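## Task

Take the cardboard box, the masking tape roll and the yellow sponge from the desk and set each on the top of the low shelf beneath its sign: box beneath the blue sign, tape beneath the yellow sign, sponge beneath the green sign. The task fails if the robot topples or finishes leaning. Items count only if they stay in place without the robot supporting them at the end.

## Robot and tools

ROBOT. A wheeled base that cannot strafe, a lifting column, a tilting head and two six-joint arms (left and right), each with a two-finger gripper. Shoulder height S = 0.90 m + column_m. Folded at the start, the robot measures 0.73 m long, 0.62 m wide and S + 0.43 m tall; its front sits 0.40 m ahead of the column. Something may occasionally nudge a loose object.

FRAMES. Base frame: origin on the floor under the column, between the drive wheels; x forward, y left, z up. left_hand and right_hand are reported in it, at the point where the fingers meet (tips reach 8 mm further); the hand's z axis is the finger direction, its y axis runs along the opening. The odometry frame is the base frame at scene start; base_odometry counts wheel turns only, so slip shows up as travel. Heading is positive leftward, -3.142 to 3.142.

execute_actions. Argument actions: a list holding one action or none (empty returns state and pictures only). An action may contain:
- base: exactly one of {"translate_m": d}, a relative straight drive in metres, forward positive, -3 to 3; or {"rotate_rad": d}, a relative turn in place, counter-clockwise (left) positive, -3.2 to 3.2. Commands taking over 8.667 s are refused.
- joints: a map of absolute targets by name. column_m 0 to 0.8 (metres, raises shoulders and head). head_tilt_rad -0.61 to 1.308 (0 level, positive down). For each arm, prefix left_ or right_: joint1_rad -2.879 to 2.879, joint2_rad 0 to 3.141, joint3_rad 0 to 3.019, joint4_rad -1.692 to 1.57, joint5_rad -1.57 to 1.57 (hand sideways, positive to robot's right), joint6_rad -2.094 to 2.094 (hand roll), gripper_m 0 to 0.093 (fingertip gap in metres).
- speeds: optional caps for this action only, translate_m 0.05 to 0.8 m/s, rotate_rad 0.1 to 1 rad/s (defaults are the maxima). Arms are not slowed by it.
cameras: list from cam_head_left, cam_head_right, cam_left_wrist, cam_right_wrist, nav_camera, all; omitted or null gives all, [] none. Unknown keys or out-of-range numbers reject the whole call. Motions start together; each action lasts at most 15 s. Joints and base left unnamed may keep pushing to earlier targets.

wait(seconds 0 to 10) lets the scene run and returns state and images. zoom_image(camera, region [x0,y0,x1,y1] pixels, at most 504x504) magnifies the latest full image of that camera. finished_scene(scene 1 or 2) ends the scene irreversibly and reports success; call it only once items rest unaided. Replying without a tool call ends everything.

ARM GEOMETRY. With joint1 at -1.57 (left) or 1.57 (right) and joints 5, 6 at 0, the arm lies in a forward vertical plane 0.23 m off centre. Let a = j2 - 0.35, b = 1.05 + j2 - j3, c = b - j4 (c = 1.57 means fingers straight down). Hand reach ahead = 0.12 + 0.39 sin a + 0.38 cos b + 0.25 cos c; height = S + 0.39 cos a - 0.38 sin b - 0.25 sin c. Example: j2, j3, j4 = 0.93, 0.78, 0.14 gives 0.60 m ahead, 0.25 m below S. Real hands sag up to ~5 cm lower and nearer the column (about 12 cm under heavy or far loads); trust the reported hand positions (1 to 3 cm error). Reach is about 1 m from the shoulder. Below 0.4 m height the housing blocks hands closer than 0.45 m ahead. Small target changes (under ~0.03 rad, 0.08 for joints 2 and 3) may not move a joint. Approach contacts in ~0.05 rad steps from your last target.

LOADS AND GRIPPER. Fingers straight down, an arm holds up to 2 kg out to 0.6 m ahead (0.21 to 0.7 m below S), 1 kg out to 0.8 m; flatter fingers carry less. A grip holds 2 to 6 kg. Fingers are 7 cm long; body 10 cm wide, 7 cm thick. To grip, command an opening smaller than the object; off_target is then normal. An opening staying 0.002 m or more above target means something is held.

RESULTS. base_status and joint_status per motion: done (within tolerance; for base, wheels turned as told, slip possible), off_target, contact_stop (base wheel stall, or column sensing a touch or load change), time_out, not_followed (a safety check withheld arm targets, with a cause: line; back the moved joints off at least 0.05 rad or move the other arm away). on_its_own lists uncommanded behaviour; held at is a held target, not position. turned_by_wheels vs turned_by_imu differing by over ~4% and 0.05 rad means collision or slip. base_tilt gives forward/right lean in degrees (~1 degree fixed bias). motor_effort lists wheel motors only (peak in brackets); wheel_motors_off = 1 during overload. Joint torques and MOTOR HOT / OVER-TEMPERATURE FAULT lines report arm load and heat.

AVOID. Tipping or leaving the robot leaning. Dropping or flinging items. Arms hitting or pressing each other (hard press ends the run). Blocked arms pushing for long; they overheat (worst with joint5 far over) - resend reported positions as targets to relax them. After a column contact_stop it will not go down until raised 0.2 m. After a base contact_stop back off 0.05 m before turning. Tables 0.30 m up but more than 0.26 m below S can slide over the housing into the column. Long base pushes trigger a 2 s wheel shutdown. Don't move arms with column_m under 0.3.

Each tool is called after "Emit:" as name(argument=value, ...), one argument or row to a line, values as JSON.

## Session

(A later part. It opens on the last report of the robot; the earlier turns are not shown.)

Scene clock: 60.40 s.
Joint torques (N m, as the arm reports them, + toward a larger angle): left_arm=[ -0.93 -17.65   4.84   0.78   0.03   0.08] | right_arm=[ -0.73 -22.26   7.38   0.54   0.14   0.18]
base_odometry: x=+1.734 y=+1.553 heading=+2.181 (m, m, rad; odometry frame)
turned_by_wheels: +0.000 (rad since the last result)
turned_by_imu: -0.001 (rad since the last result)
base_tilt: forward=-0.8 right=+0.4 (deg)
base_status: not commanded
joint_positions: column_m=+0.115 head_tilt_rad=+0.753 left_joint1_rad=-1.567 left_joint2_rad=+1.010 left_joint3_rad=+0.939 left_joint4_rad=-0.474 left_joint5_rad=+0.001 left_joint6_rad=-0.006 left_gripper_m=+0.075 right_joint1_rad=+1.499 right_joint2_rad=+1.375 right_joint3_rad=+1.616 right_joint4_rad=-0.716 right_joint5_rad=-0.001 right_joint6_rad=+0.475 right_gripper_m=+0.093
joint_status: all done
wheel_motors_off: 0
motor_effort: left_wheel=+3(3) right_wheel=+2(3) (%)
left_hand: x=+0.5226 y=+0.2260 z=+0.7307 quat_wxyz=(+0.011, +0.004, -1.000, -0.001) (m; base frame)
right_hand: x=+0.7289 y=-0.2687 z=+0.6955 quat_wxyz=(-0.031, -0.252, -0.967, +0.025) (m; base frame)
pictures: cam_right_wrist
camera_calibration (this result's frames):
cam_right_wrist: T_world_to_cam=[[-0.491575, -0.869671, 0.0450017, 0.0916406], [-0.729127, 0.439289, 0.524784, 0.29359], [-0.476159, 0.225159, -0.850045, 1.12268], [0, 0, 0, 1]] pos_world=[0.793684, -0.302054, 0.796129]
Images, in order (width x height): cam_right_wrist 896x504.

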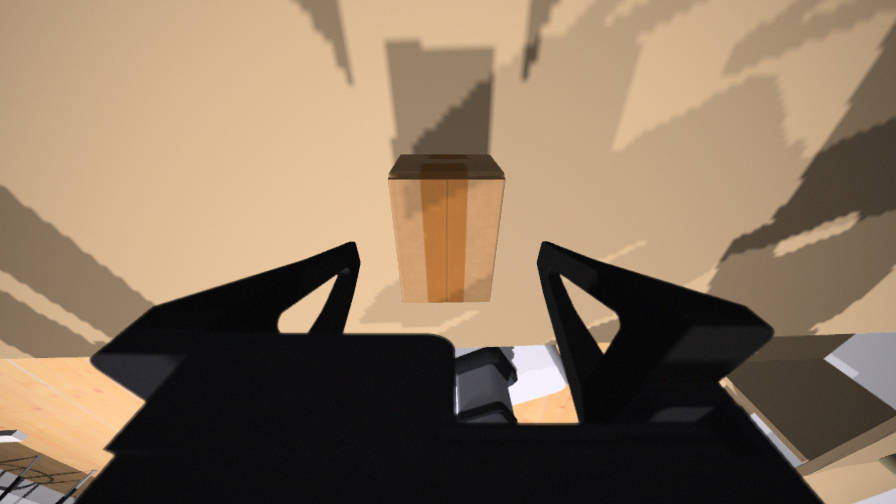

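Emit:
execute_actions(
  actions=[
    {"base": {"rotate_rad": 1.752}, "joints": {"column_m": 0.3, "head_tilt_rad": 0.35}},
  ],
  cameras=["cam_head_left", "cam_head_right", "nav_camera"],
)

Scene clock: 63.80 s.
Joint torques (N m, as the arm reports them, + toward a larger angle): left_arm=[ -1.16 -16.83   4.97   0.78   0.05   0.13] | right_arm=[ -0.65 -21.49   7.3    0.59   0.13   0.16]
base_odometry: x=+1.734 y=+1.553 heading=-2.352 (m, m, rad; odometry frame)
turned_by_wheels: +1.751 (rad since the last result)
turned_by_imu: +1.721 (rad since the last result)
base_tilt: forward=-0.8 right=+0.3 (deg)
base_status: done
joint_positions: column_m=+0.300 head_tilt_rad=+0.369 left_joint1_rad=-1.567 left_joint2_rad=+1.010 left_joint3_rad=+0.939 left_joint4_rad=-0.474 left_joint5_rad=+0.001 left_joint6_rad=-0.006 left_gripper_m=+0.075 right_joint1_rad=+1.498 right_joint2_rad=+1.375 right_joint3_rad=+1.616 right_joint4_rad=-0.716 right_joint5_rad=-0.001 right_joint6_rad=+0.475 right_gripper_m=+0.093
joint_status: all done
wheel_motors_off: 0
motor_effort: left_wheel=-7(61) right_wheel=+5(48) (%)
left_hand: x=+0.5227 y=+0.2262 z=+0.9159 quat_wxyz=(+0.011, +0.004, -1.000, -0.001) (m; base frame)
right_hand: x=+0.7289 y=-0.2691 z=+0.8806 quat_wxyz=(-0.031, -0.252, -0.967, +0.025) (m; base frame)
pictures: cam_head_left, cam_head_right, nav_camera
camera_calibration (this result's frames):
cam_head_left: T_world_to_cam=[[-0.0428602, -0.998885, 0.0198112, 0.0408675], [-0.281279, -0.00696293, -0.959601, 1.23126], [0.958669, -0.0467012, -0.280666, 0.239732], [0, 0, 0, 1]] pos_world=[0.118253, 0.0605908, 1.24799]
cam_head_right: T_world_to_cam=[[-0.0575615, -0.998184, 0.0177793, -0.069853], [-0.278353, -0.00105612, -0.960478, 1.23507], [0.958752, -0.0602355, -0.277787, 0.238733], [0, 0, 0, 1]] pos_world=[0.110878, -0.0540415, 1.25382]
Images, in order (width x height): cam_head_left 896x504, cam_head_right 896x504, nav_camera 896x504.

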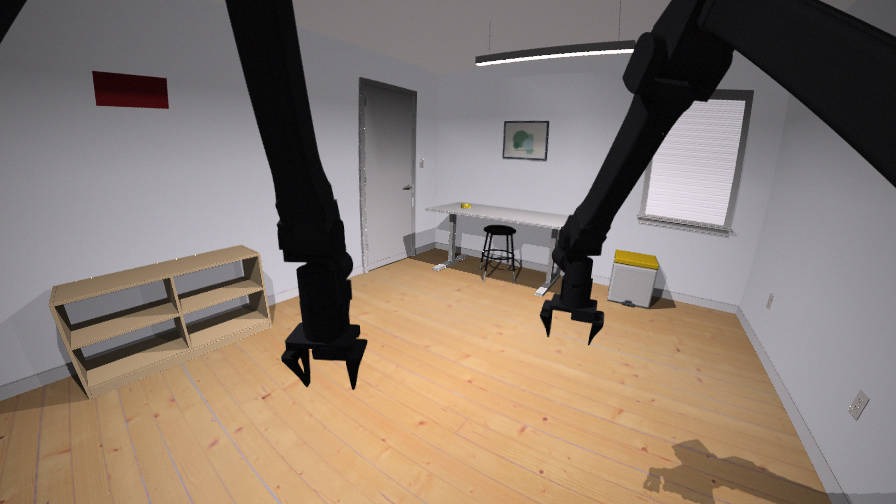

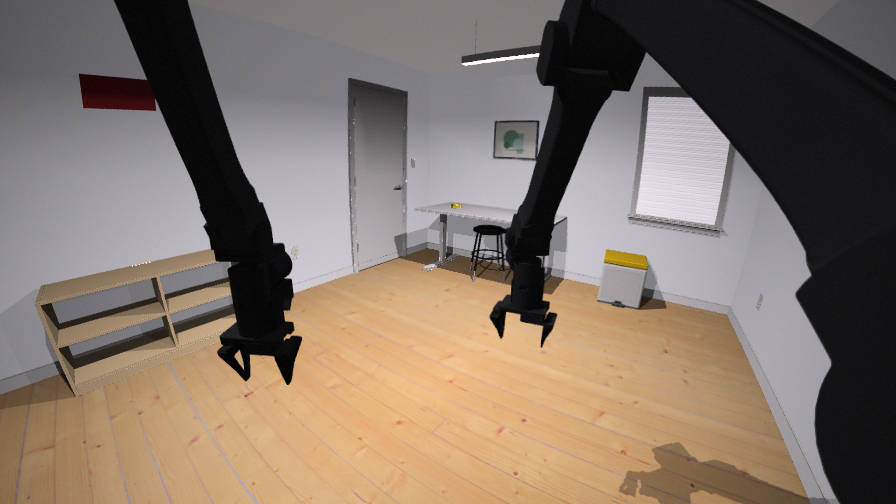

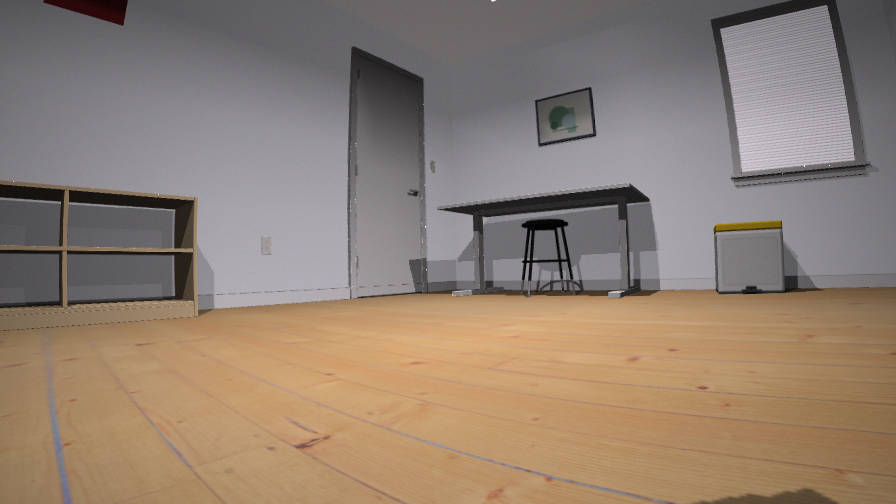

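Emit:
zoom_image(
  camera="cam_head_left",
  region=[410, 185, 578, 305],
)

Emit:
zoom_image(
  camera="cam_head_right",
  region=[400, 185, 568, 305],
)

Region (410, 185, 578, 305) of cam_head_left's 896x504 image, scaled by 3.000, with more detail than that image has; it fills the top 360 rows of this view, and the rest is white.

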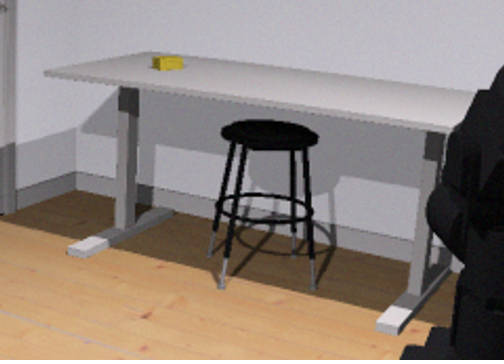

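Region (400, 185, 568, 305) of cam_head_right's 896x504 image, scaled by 3.000, with more detail than that image has; it fills the top 360 rows of this view, and the rest is white.

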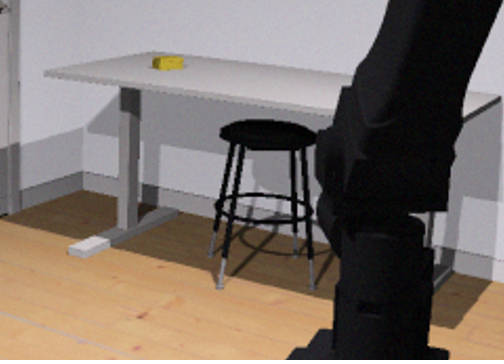

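Emit:
execute_actions(
  actions=[
    {"base": {"translate_m": 3.0}, "joints": {"column_m": 0.36, "head_tilt_rad": 0.8, "right_joint1_rad": 1.415, "right_joint2_rad": 1.771, "right_joint3_rad": 2.17, "right_joint4_rad": -0.91, "right_joint6_rad": 1.11}},
  ],
  cameras=["cam_head_left", "cam_head_right", "cam_right_wrist", "nav_camera"],
)

Scene clock: 71.13 s.
Joint torques (N m, as the arm reports them, + toward a larger angle): left_arm=[ -1.61 -16.89   4.98   0.82   0.01   0.08] | right_arm=[ -2.22 -24.27  10.57   0.31   0.25   0.19]
base_odometry: x=-0.378 y=-0.579 heading=-2.351 (m, m, rad; odometry frame)
turned_by_wheels: +0.000 (rad since the last result)
turned_by_imu: +0.002 (rad since the last result)
base_tilt: forward=-0.7 right=+0.3 (deg)
base_status: done
joint_positions: column_m=+0.360 head_tilt_rad=+0.802 left_joint1_rad=-1.567 left_joint2_rad=+1.010 left_joint3_rad=+0.939 left_joint4_rad=-0.474 left_joint5_rad=+0.001 left_joint6_rad=-0.006 left_gripper_m=+0.075 right_joint1_rad=+1.405 right_joint2_rad=+1.768 right_joint3_rad=+2.137 right_joint4_rad=-0.901 right_joint5_rad=+0.000 right_joint6_rad=+1.095 right_gripper_m=+0.093
joint_status: all done
wheel_motors_off: 0
motor_effort: left_wheel=+1(48) right_wheel=-1(63) (%)
left_hand: x=+0.5228 y=+0.2262 z=+0.9760 quat_wxyz=(+0.011, +0.004, -1.000, -0.001) (m; base frame)
right_hand: x=+0.7948 y=-0.3461 z=+0.8427 quat_wxyz=(-0.034, -0.554, -0.829, +0.063) (m; base frame)
pictures: cam_head_left, cam_head_right, cam_right_wrist, nav_camera
camera_calibration (this result's frames):
cam_head_left: T_world_to_cam=[[-0.0305664, -0.998885, 0.0359886, 0.0172909], [-0.6585, -0.00696293, -0.752549, 1.029], [0.75196, -0.0467012, -0.657552, 0.774164], [0, 0, 0, 1]] pos_world=[0.0959809, 0.0605908, 1.2828]
cam_head_right: T_world_to_cam=[[-0.0447605, -0.998184, 0.0403229, -0.101902], [-0.656214, -0.00105612, -0.754574, 1.03444], [0.753246, -0.0602355, -0.654974, 0.773339], [0, 0, 0, 1]] pos_world=[0.0917376, -0.0540415, 1.29119]
cam_right_wrist: T_world_to_cam=[[-0.92448, -0.37274, 0.0800171, 0.53662], [-0.292996, 0.828968, 0.476409, 0.12741], [-0.243908, 0.416986, -0.875575, 1.19992], [0, 0, 0, 1]] pos_world=[0.826096, -0.405951, 0.946986]
Images, in order (width x height): cam_head_left 896x504, cam_head_right 896x504, cam_right_wrist 896x504, nav_camera 896x504.

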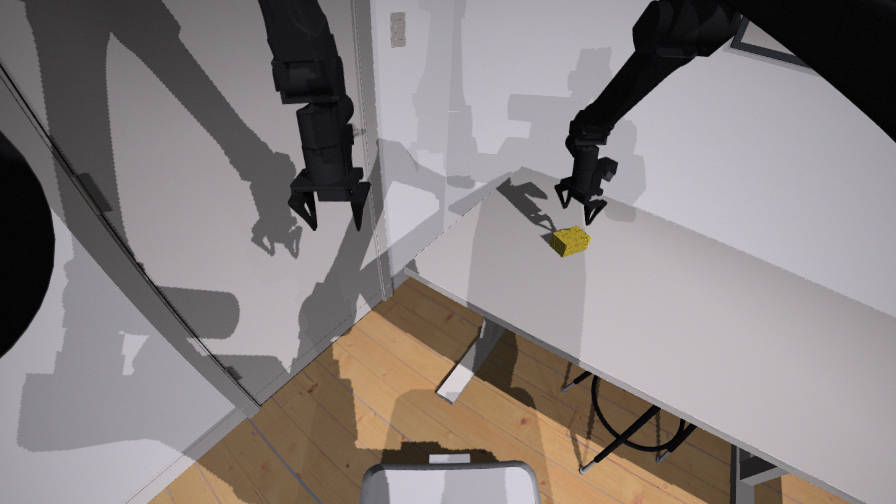

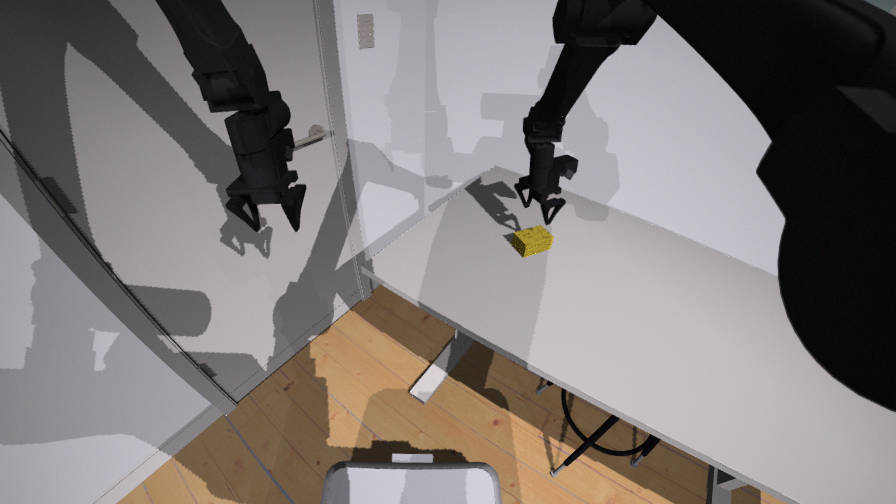

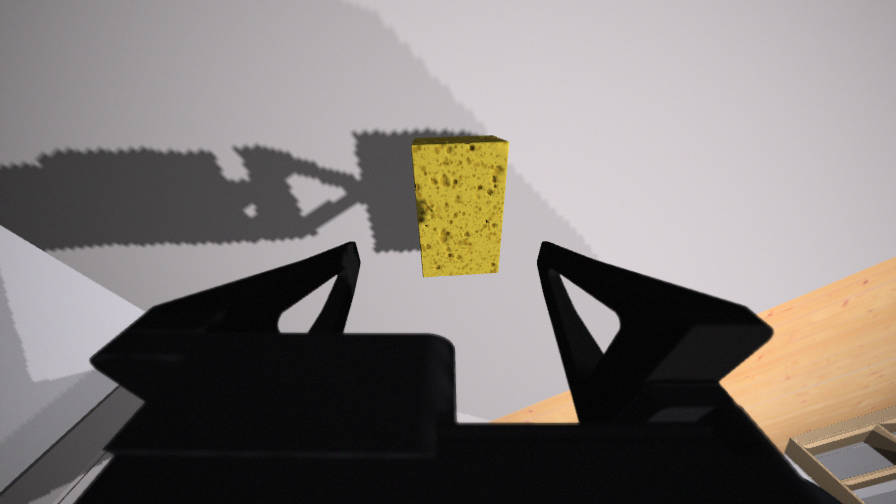

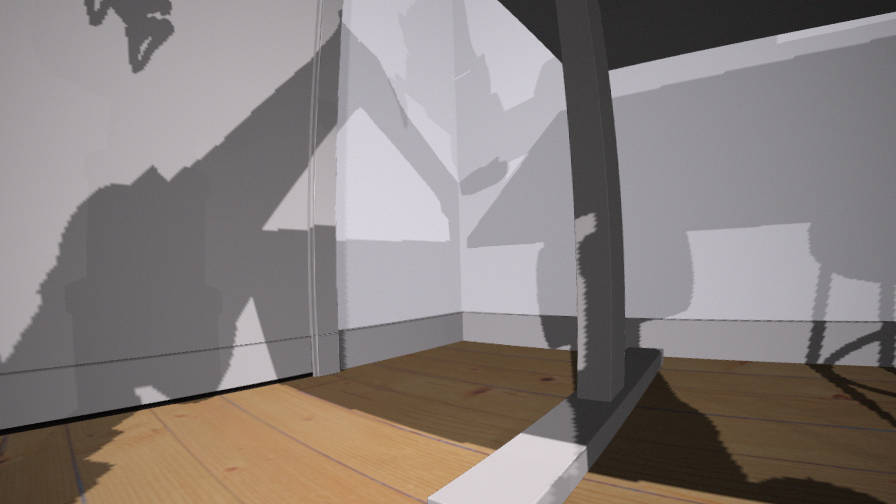

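Emit:
zoom_image(
  camera="cam_right_wrist",
  region=[330, 120, 570, 300],
)

Region (330, 120, 570, 300) of cam_right_wrist's 896x504 image, scaled by 2.100, with more detail than that image has; it fills the top 378 rows of this view, and the rest is white.

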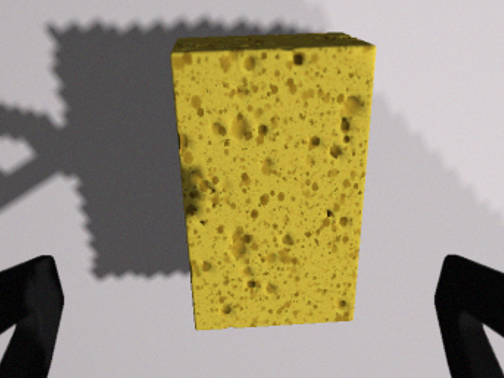

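Emit:
execute_actions(
  actions=[
    {"base": {"translate_m": -0.02}, "joints": {"column_m": 0.278}},
  ],
  cameras=["cam_head_right", "cam_right_wrist"],
)

Scene clock: 73.50 s.
Joint torques (N m, as the arm reports them, + toward a larger angle): left_arm=[ -1.86 -16.8    5.     0.76   0.04   0.06] | right_arm=[ -2.1  -24.91  10.55   0.34   0.23   0.17]
base_odometry: x=-0.363 y=-0.565 heading=-2.351 (m, m, rad; odometry frame)
turned_by_wheels: +0.000 (rad since the last result)
turned_by_imu: -0.001 (rad since the last result)
base_tilt: forward=-0.7 right=+0.2 (deg)
base_status: done
joint_positions: column_m=+0.278 head_tilt_rad=+0.803 left_joint1_rad=-1.567 left_joint2_rad=+1.006 left_joint3_rad=+0.940 left_joint4_rad=-0.474 left_joint5_rad=+0.001 left_joint6_rad=-0.006 left_gripper_m=+0.075 right_joint1_rad=+1.405 right_joint2_rad=+1.768 right_joint3_rad=+2.139 right_joint4_rad=-0.903 right_joint5_rad=+0.000 right_joint6_rad=+1.095 right_gripper_m=+0.093
joint_status: all done
wheel_motors_off: 0
motor_effort: left_wheel=+0(27) right_wheel=+1(38) (%)
left_hand: x=+0.5241 y=+0.2262 z=+0.8957 quat_wxyz=(+0.009, +0.004, -1.000, -0.001) (m; base frame)
right_hand: x=+0.7952 y=-0.3458 z=+0.7612 quat_wxyz=(-0.034, -0.554, -0.829, +0.063) (m; base frame)
pictures: cam_head_right, cam_right_wrist
camera_calibration (this result's frames):
cam_head_right: T_world_to_cam=[[-0.044743, -0.998184, 0.0403422, -0.0986238], [-0.65654, -0.00105612, -0.754291, 0.972286], [0.752963, -0.0602355, -0.6553, 0.720112], [0, 0, 0, 1]] pos_world=[0.0917139, -0.0540415, 1.20925]
cam_right_wrist: T_world_to_cam=[[-0.924408, -0.372942, 0.0798939, 0.543584], [-0.293154, 0.828755, 0.476683, 0.165939], [-0.243988, 0.417228, -0.875437, 1.12857], [0, 0, 0, 1]] pos_world=[0.826497, -0.405669, 0.865464]
Images, in order (width x height): cam_head_right 896x504, cam_right_wrist 896x504.

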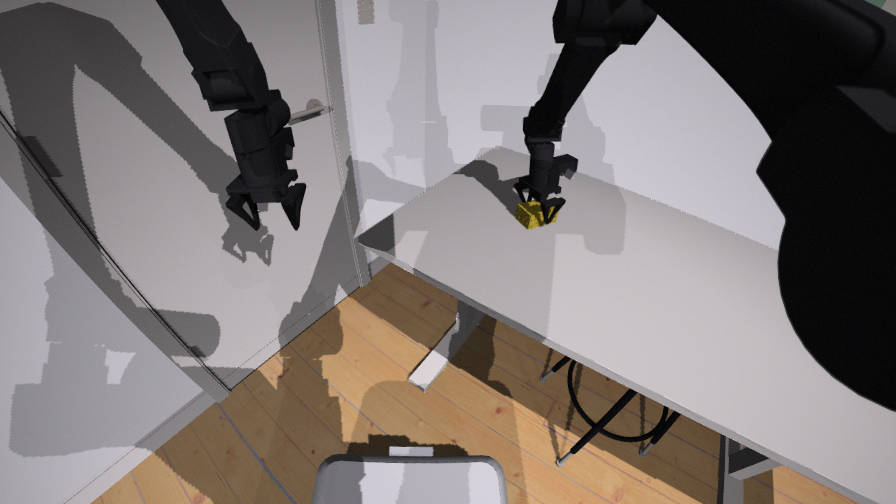

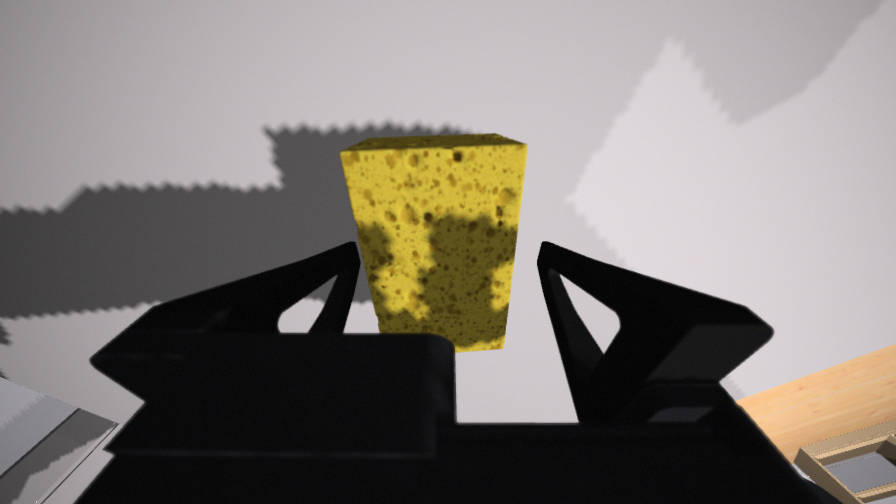

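Emit:
execute_actions(
  actions=[
    {"joints": {"right_gripper_m": 0.04}},
  ],
  cameras=["cam_right_wrist"],
)

Scene clock: 74.20 s.
Joint torques (N m, as the arm reports them, + toward a larger angle): left_arm=[ -1.48 -16.87   4.89   0.94   0.05   0.06] | right_arm=[ -1.83 -24.11  10.52   0.19   0.24   0.18]
base_odometry: x=-0.363 y=-0.565 heading=-2.351 (m, m, rad; odometry frame)
turned_by_wheels: +0.000 (rad since the last result)
turned_by_imu: +0.000 (rad since the last result)
base_tilt: forward=-0.6 right=+0.3 (deg)
base_status: not commanded
joint_positions: column_m=+0.278 head_tilt_rad=+0.803 left_joint1_rad=-1.567 left_joint2_rad=+1.006 left_joint3_rad=+0.940 left_joint4_rad=-0.474 left_joint5_rad=+0.001 left_joint6_rad=-0.006 left_gripper_m=+0.075 right_joint1_rad=+1.405 right_joint2_rad=+1.768 right_joint3_rad=+2.139 right_joint4_rad=-0.903 right_joint5_rad=+0.000 right_joint6_rad=+1.096 right_gripper_m=+0.059
joint_status: right_gripper_m off_target (ended at +0.059, target +0.040)
wheel_motors_off: 0
motor_effort: left_wheel=-1(0) right_wheel=+0(0) (%)
left_hand: x=+0.5241 y=+0.2262 z=+0.8957 quat_wxyz=(+0.009, +0.004, -1.000, -0.001) (m; base frame)
right_hand: x=+0.7952 y=-0.3458 z=+0.7612 quat_wxyz=(-0.034, -0.555, -0.829, +0.063) (m; base frame)
pictures: cam_right_wrist
camera_calibration (this result's frames):
cam_right_wrist: T_world_to_cam=[[-0.924553, -0.372593, 0.0798459, 0.543857], [-0.292867, 0.828868, 0.476663, 0.165766], [-0.243783, 0.417316, -0.875453, 1.12845], [0, 0, 0, 1]] pos_world=[0.826468, -0.405681, 0.865466]
Images, in order (width x height): cam_right_wrist 896x504.

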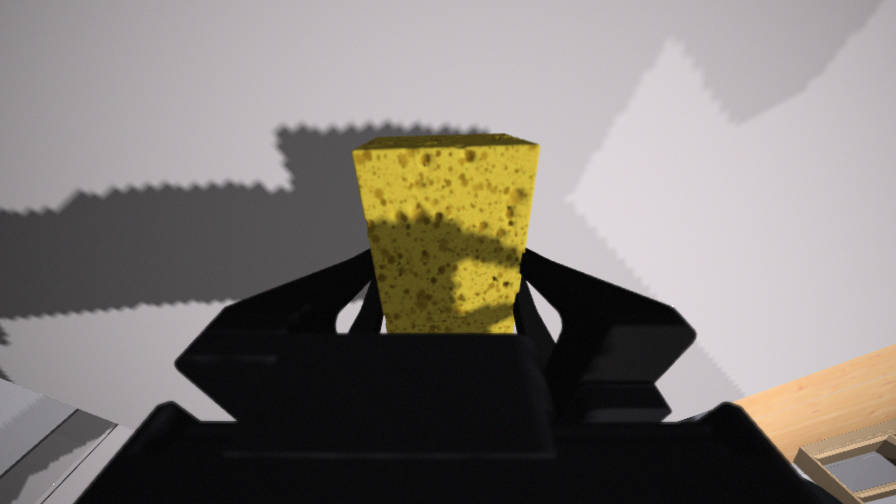

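Emit:
execute_actions(
  actions=[
    {"base": {"translate_m": -0.32}, "joints": {"column_m": 0.335}},
  ],
  cameras=["cam_head_right", "cam_right_wrist"],
)

Scene clock: 77.00 s.
Joint torques (N m, as the arm reports them, + toward a larger angle): left_arm=[ -1.86 -15.95   5.07   0.82   0.05   0.04] | right_arm=[ -1.74 -23.91  10.46   0.24   0.27   0.18]
base_odometry: x=-0.138 y=-0.338 heading=-2.351 (m, m, rad; odometry frame)
turned_by_wheels: +0.000 (rad since the last result)
turned_by_imu: -0.001 (rad since the last result)
base_tilt: forward=-0.7 right=+0.4 (deg)
base_status: done
joint_positions: column_m=+0.335 head_tilt_rad=+0.803 left_joint1_rad=-1.567 left_joint2_rad=+1.004 left_joint3_rad=+0.939 left_joint4_rad=-0.474 left_joint5_rad=+0.001 left_joint6_rad=-0.006 left_gripper_m=+0.075 right_joint1_rad=+1.407 right_joint2_rad=+1.768 right_joint3_rad=+2.140 right_joint4_rad=-0.904 right_joint5_rad=+0.000 right_joint6_rad=+1.096 right_gripper_m=+0.059
joint_status: all done
wheel_motors_off: 0
motor_effort: left_wheel=-4(51) right_wheel=-2(71) (%)
left_hand: x=+0.5241 y=+0.2262 z=+0.9531 quat_wxyz=(+0.008, +0.004, -1.000, -0.001) (m; base frame)
right_hand: x=+0.7955 y=-0.3444 z=+0.8181 quat_wxyz=(-0.033, -0.554, -0.829, +0.062) (m; base frame)
pictures: cam_head_right, cam_right_wrist
camera_calibration (this result's frames):
cam_head_right: T_world_to_cam=[[-0.0447374, -0.998184, 0.0403485, -0.100928], [-0.656646, -0.00105612, -0.754198, 1.01509], [0.752871, -0.0602355, -0.655406, 0.757545], [0, 0, 0, 1]] pos_world=[0.0917062, -0.0540415, 1.26615]
cam_right_wrist: T_world_to_cam=[[-0.924198, -0.373606, 0.0792296, 0.539977], [-0.293656, 0.8278, 0.478031, 0.136703], [-0.244181, 0.418529, -0.874762, 1.17795], [0, 0, 0, 1]] pos_world=[0.826823, -0.404431, 0.922298]
Images, in order (width x height): cam_head_right 896x504, cam_right_wrist 896x504.

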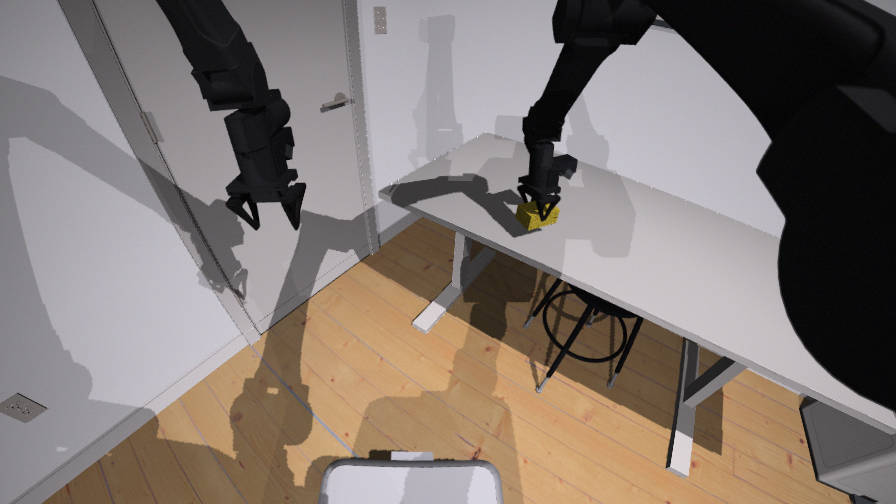

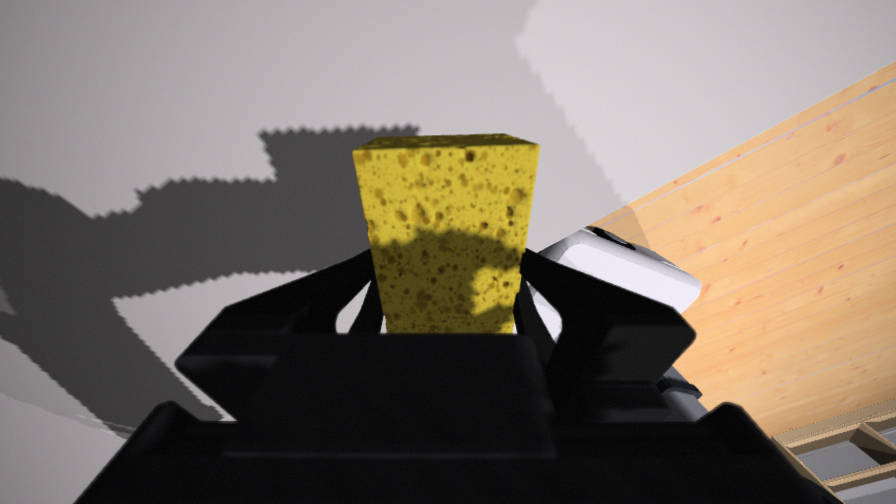

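Emit:
execute_actions(
  actions=[],
)

Scene clock: 77.83 s.
Joint torques (N m, as the arm reports them, + toward a larger angle): left_arm=[ -1.15 -16.06   4.95   0.68   0.02   0.07] | right_arm=[ -1.84 -23.95  10.42   0.34   0.23   0.19]
base_odometry: x=-0.138 y=-0.338 heading=-2.351 (m, m, rad; odometry frame)
turned_by_wheels: +0.000 (rad since the last result)
turned_by_imu: +0.000 (rad since the last result)
base_tilt: forward=-0.7 right=+0.3 (deg)
base_status: done
joint_positions: column_m=+0.335 head_tilt_rad=+0.803 left_joint1_rad=-1.567 left_joint2_rad=+1.004 left_joint3_rad=+0.939 left_joint4_rad=-0.474 left_joint5_rad=+0.001 left_joint6_rad=-0.006 left_gripper_m=+0.075 right_joint1_rad=+1.407 right_joint2_rad=+1.768 right_joint3_rad=+2.140 right_joint4_rad=-0.904 right_joint5_rad=+0.000 right_joint6_rad=+1.096 right_gripper_m=+0.059
joint_status: all done
wheel_motors_off: 0
motor_effort: left_wheel=-3(51) right_wheel=-3(71) (%)
left_hand: x=+0.5241 y=+0.2262 z=+0.9531 quat_wxyz=(+0.008, +0.004, -1.000, -0.001) (m; base frame)
right_hand: x=+0.7955 y=-0.3444 z=+0.8181 quat_wxyz=(-0.033, -0.554, -0.829, +0.062) (m; base frame)
pictures: cam_head_left, cam_head_right, cam_left_wrist, cam_right_wrist, nav_camera
camera_calibration (this result's frames):
cam_head_left: T_world_to_cam=[[-0.0305458, -0.998885, 0.0360061, 0.0181669], [-0.658931, -0.00696293, -0.752171, 1.0097], [0.751583, -0.0467012, -0.657983, 0.758306], [0, 0, 0, 1]] pos_world=[0.0959447, 0.0605908, 1.25776]
cam_head_right: T_world_to_cam=[[-0.0447373, -0.998184, 0.0403485, -0.100928], [-0.656646, -0.00105612, -0.754198, 1.01509], [0.752871, -0.0602355, -0.655406, 0.757546], [0, 0, 0, 1]] pos_world=[0.0917062, -0.0540415, 1.26615]
cam_left_wrist: T_world_to_cam=[[0.00300716, -0.999991, 0.00304548, 0.223736], [-0.795467, -0.000546548, 0.605997, -0.157291], [-0.60599, -0.00424491, -0.795461, 1.19765], [0, 0, 0, 1]] pos_world=[0.599973, 0.228732, 1.04732]
cam_right_wrist: T_world_to_cam=[[-0.924198, -0.373606, 0.0792296, 0.539977], [-0.293656, 0.8278, 0.478031, 0.136703], [-0.244181, 0.418529, -0.874762, 1.17795], [0, 0, 0, 1]] pos_world=[0.826823, -0.404431, 0.922298]
Images, in order (width x height): cam_head_left 896x504, cam_head_right 896x504, cam_left_wrist 896x504, cam_right_wrist 896x504, nav_camera 896x504.

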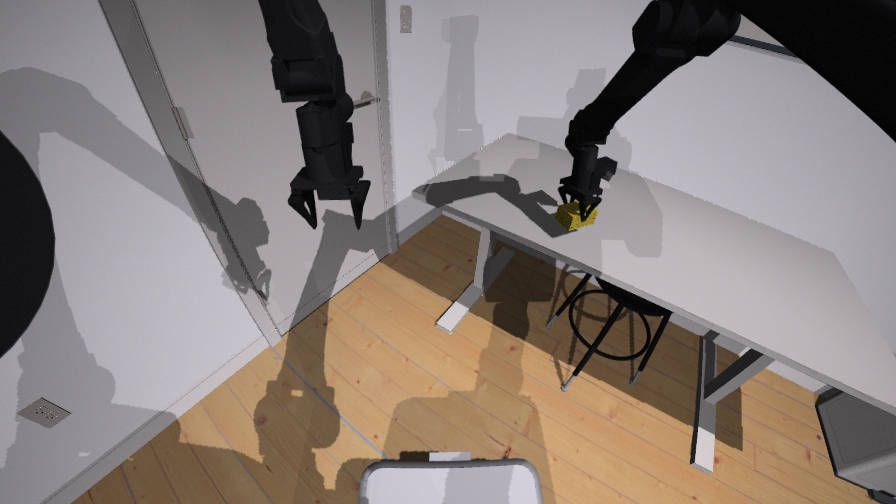

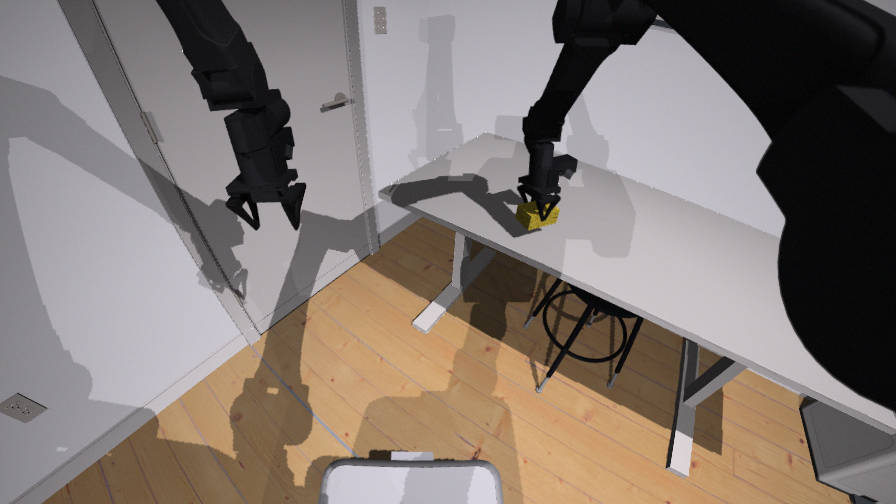

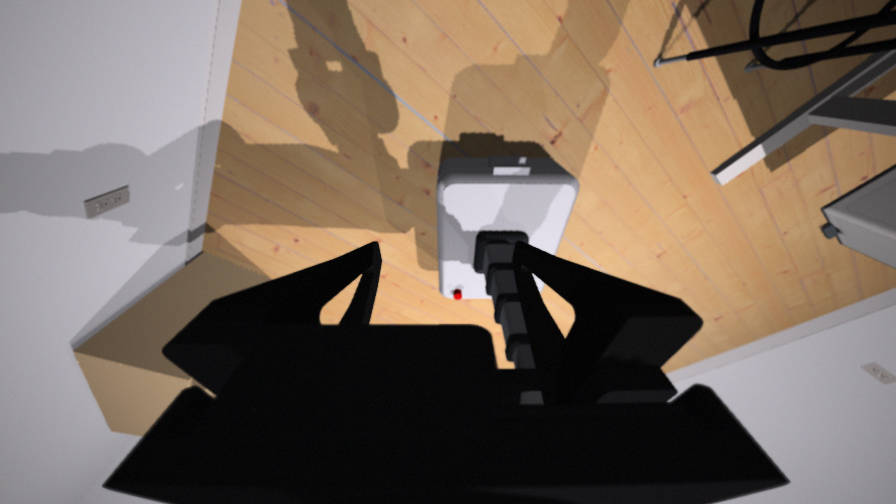

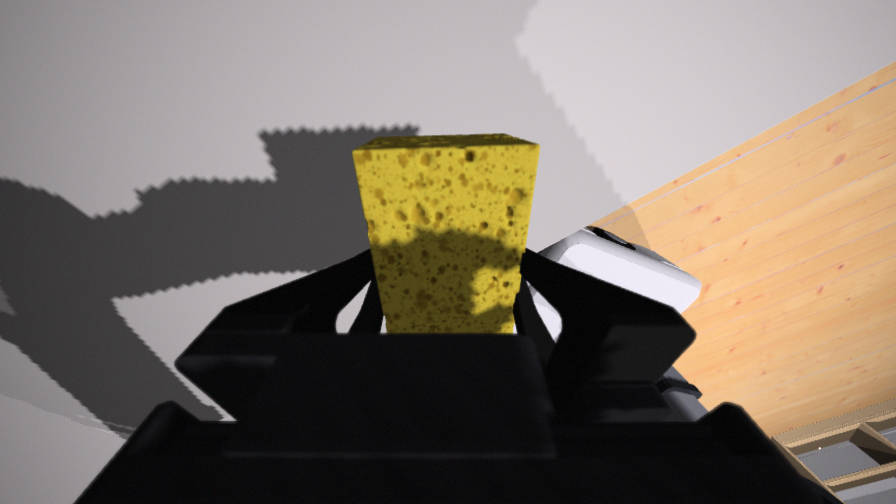

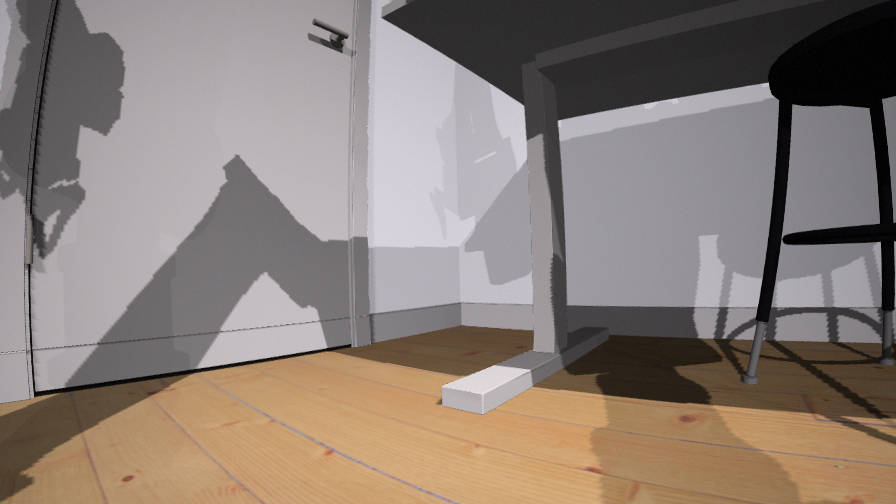

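Emit:
execute_actions(
  actions=[
    {"base":{"rotate_rad":2.53},"joints":{"head_tilt_rad":0.45}},
  ],
  cameras=["cam_head_left","cam_head_right","nav_camera"],
)

Scene clock: 82.27 s.
Joint torques (N m, as the arm reports them, + toward a larger angle): left_arm=[ -1.2  -16.41   5.29   0.9    0.03   0.13] | right_arm=[ -2.64 -23.78  10.54   0.29   0.23   0.16]
base_odometry: x=-0.138 y=-0.338 heading=+0.178 (m, m, rad; odometry frame)
turned_by_wheels: +2.529 (rad since the last result)
turned_by_imu: +2.488 (rad since the last result)
base_tilt: forward=-0.8 right=+0.3 (deg)
base_status: done
joint_positions: column_m=+0.335 head_tilt_rad=+0.469 left_joint1_rad=-1.566 left_joint2_rad=+1.004 left_joint3_rad=+0.939 left_joint4_rad=-0.474 left_joint5_rad=+0.001 left_joint6_rad=-0.006 left_gripper_m=+0.075 right_joint1_rad=+1.417 right_joint2_rad=+1.768 right_joint3_rad=+2.140 right_joint4_rad=-0.904 right_joint5_rad=+0.000 right_joint6_rad=+1.096 right_gripper_m=+0.059
joint_status: all done
wheel_motors_off: 0
motor_effort: left_wheel=-6(45) right_wheel=+7(57) (%)
left_hand: x=+0.5241 y=+0.2264 z=+0.9531 quat_wxyz=(+0.008, +0.004, -1.000, -0.001) (m; base frame)
right_hand: x=+0.7961 y=-0.3370 z=+0.8171 quat_wxyz=(-0.031, -0.552, -0.831, +0.059) (m; base frame)
pictures: cam_head_left, cam_head_right, nav_camera
camera_calibration (this result's frames):
cam_head_left: T_world_to_cam=[[-0.0406704, -0.998885, 0.0239876, 0.0345485], [-0.375594, -0.00696293, -0.926758, 1.22614], [0.925892, -0.0467012, -0.374891, 0.375649], [0, 0, 0, 1]] pos_world=[0.114126, 0.0605908, 1.27634]
cam_head_right: T_world_to_cam=[[-0.055501, -0.998184, 0.0234323, -0.0780448], [-0.37277, -0.00105612, -0.927923, 1.23037], [0.926262, -0.0602355, -0.372034, 0.374565], [0, 0, 0, 1]] pos_world=[0.107369, -0.0540415, 1.28287]
Images, in order (width x height): cam_head_left 896x504, cam_head_right 896x504, nav_camera 896x504.

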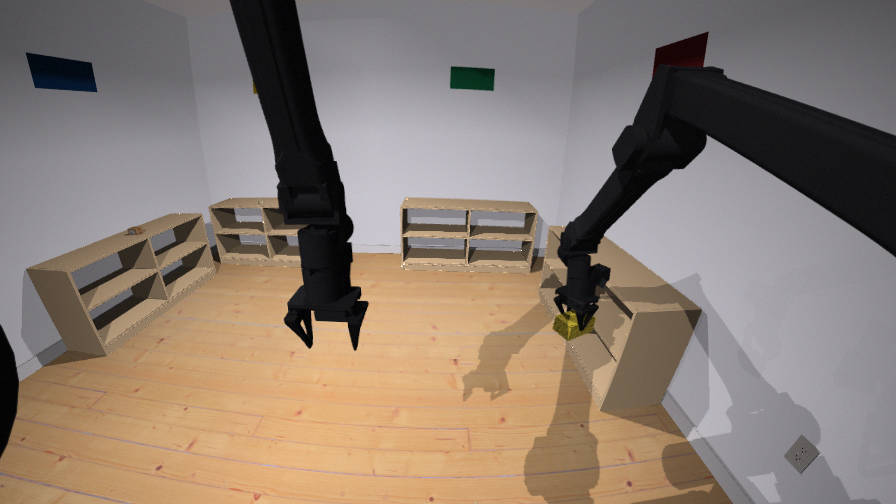

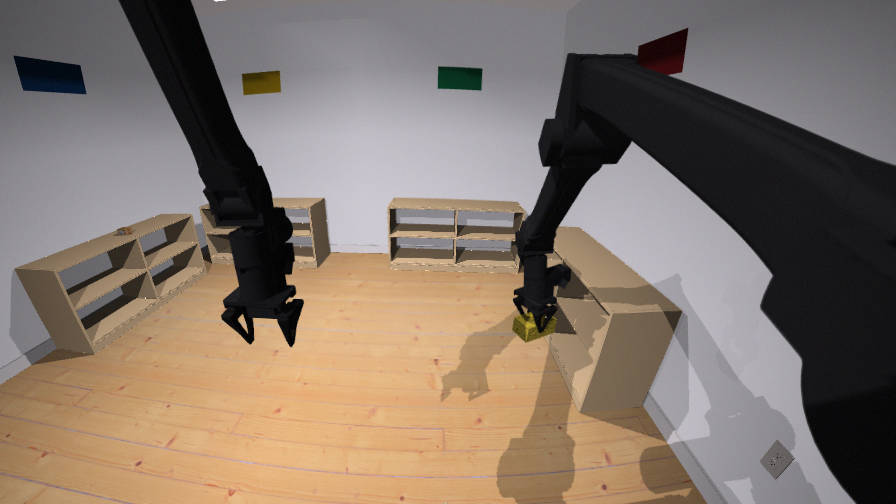

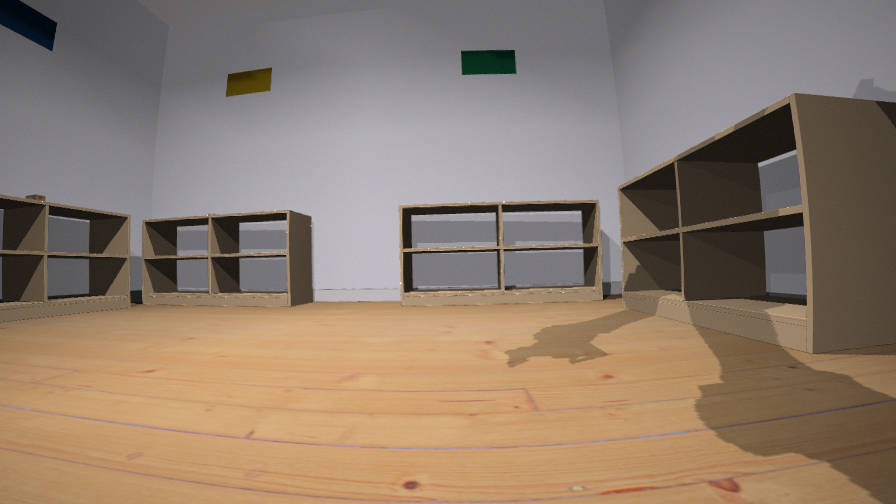

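Emit:
zoom_image(
  camera="nav_camera",
  region=[380, 180, 632, 320],
)

Emit:
zoom_image(
  camera="cam_head_left",
  region=[100, 180, 352, 290],
)

Region (380, 180, 632, 320) of nav_camera's 896x504 image, scaled by 2.000, with more detail than that image has.

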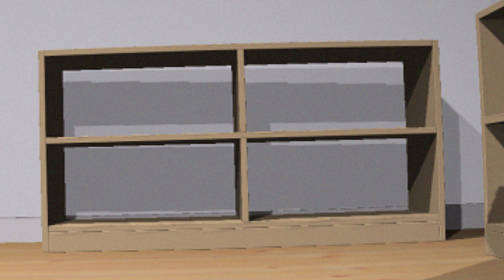

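Region (100, 180, 352, 290) of cam_head_left's 896x504 image, scaled by 2.000, with more detail than that image has; it fills the top 220 rows of this view, and the rest is white.

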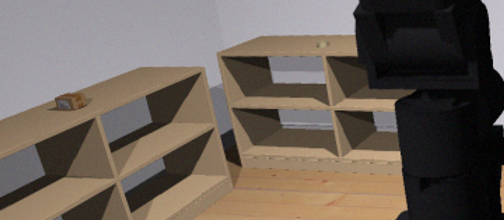

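Emit:
execute_actions(
  actions=[
    {"base":{"translate_m":2.1},"joints":{"head_tilt_rad":0.75,"column_m":0.203}},
  ],
  cameras=["cam_head_left","cam_head_right","cam_right_wrist","nav_camera"],
)

Scene clock: 87.43 s.
Joint torques (N m, as the arm reports them, + toward a larger angle): left_arm=[ -1.43 -16.38   5.2    1.16  -0.01   0.11] | right_arm=[ -2.5  -23.25  10.42   0.36   0.24   0.17]
base_odometry: x=+1.928 y=+0.034 heading=+0.178 (m, m, rad; odometry frame)
turned_by_wheels: +0.001 (rad since the last result)
turned_by_imu: +0.002 (rad since the last result)
base_tilt: forward=-0.7 right=+0.2 (deg)
base_status: done
joint_positions: column_m=+0.203 head_tilt_rad=+0.753 left_joint1_rad=-1.566 left_joint2_rad=+1.004 left_joint3_rad=+0.939 left_joint4_rad=-0.474 left_joint5_rad=+0.001 left_joint6_rad=-0.006 left_gripper_m=+0.075 right_joint1_rad=+1.417 right_joint2_rad=+1.768 right_joint3_rad=+2.140 right_joint4_rad=-0.904 right_joint5_rad=+0.000 right_joint6_rad=+1.096 right_gripper_m=+0.059
joint_status: all done
wheel_motors_off: 0
motor_effort: left_wheel=+0(51) right_wheel=+0(66) (%)
left_hand: x=+0.5241 y=+0.2264 z=+0.8212 quat_wxyz=(+0.008, +0.004, -1.000, -0.001) (m; base frame)
right_hand: x=+0.7963 y=-0.3372 z=+0.6853 quat_wxyz=(-0.031, -0.552, -0.831, +0.059) (m; base frame)
pictures: cam_head_left, cam_head_right, cam_right_wrist, nav_camera
camera_calibration (this result's frames):
cam_head_left: T_world_to_cam=[[-0.0323118, -0.998885, 0.0344301, 0.0248786], [-0.620409, -0.00696293, -0.784248, 0.946691], [0.783613, -0.0467012, -0.619492, 0.624144], [0, 0, 0, 1]] pos_world=[0.099052, 0.0605908, 1.12824]
cam_head_right: T_world_to_cam=[[-0.0467032, -0.998184, 0.0380559, -0.0927815], [-0.618025, -0.00105612, -0.786158, 0.951675], [0.78477, -0.0602355, -0.616853, 0.623657], [0, 0, 0, 1]] pos_world=[0.0943984, -0.0540415, 1.1364]
cam_right_wrist: T_world_to_cam=[[-0.922341, -0.378896, 0.0756613, 0.553056], [-0.297972, 0.822196, 0.484981, 0.191266], [-0.245966, 0.424773, -0.871246, 1.0601], [0, 0, 0, 1]] pos_world=[0.827846, -0.398009, 0.789002]
Images, in order (width x height): cam_head_left 896x504, cam_head_right 896x504, cam_right_wrist 896x504, nav_camera 896x504.

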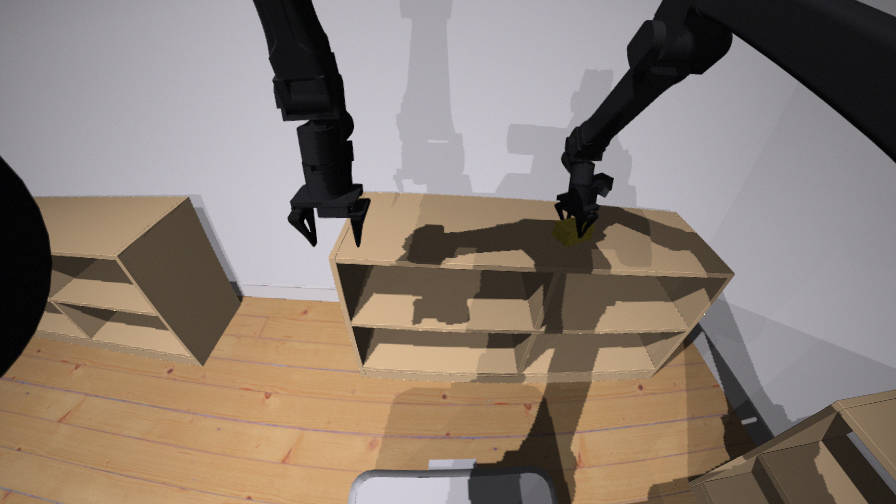

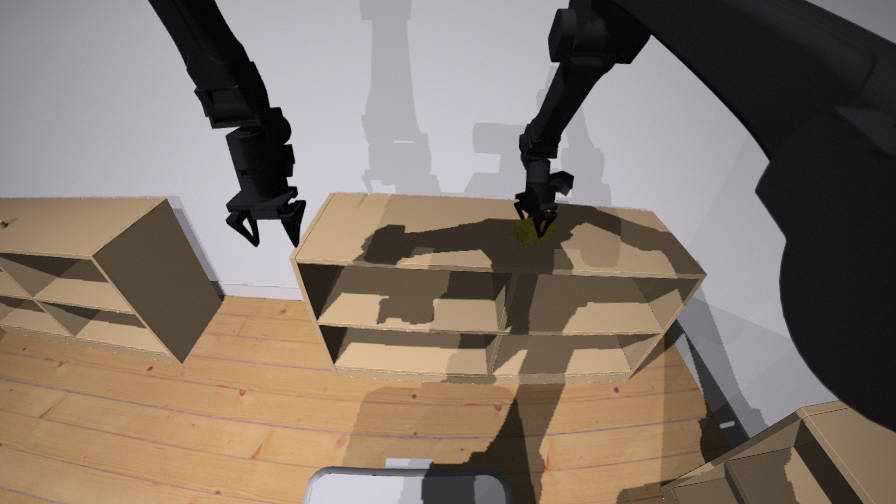

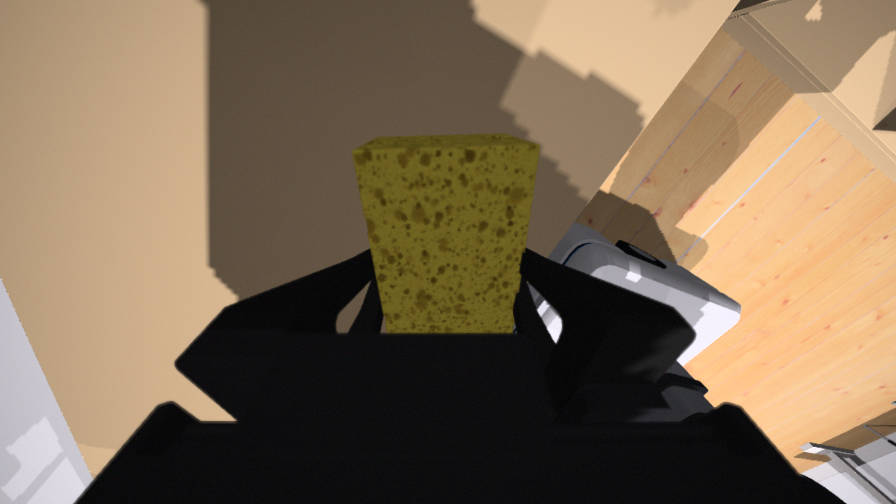

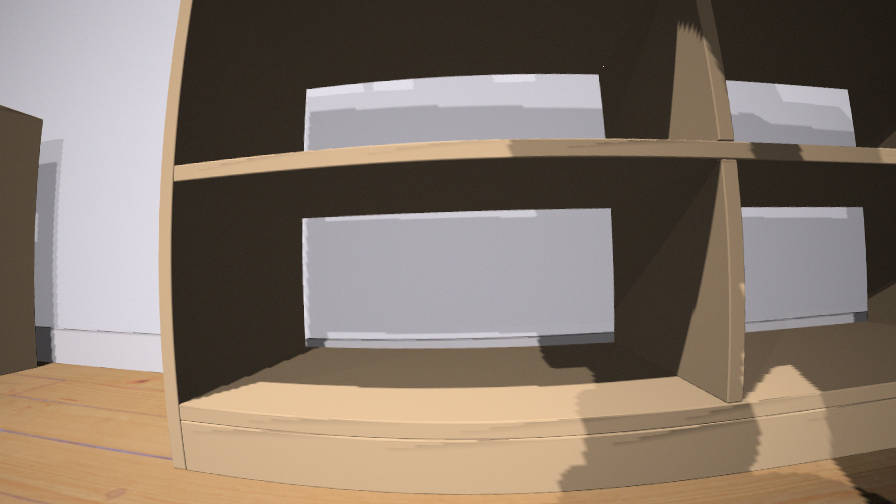

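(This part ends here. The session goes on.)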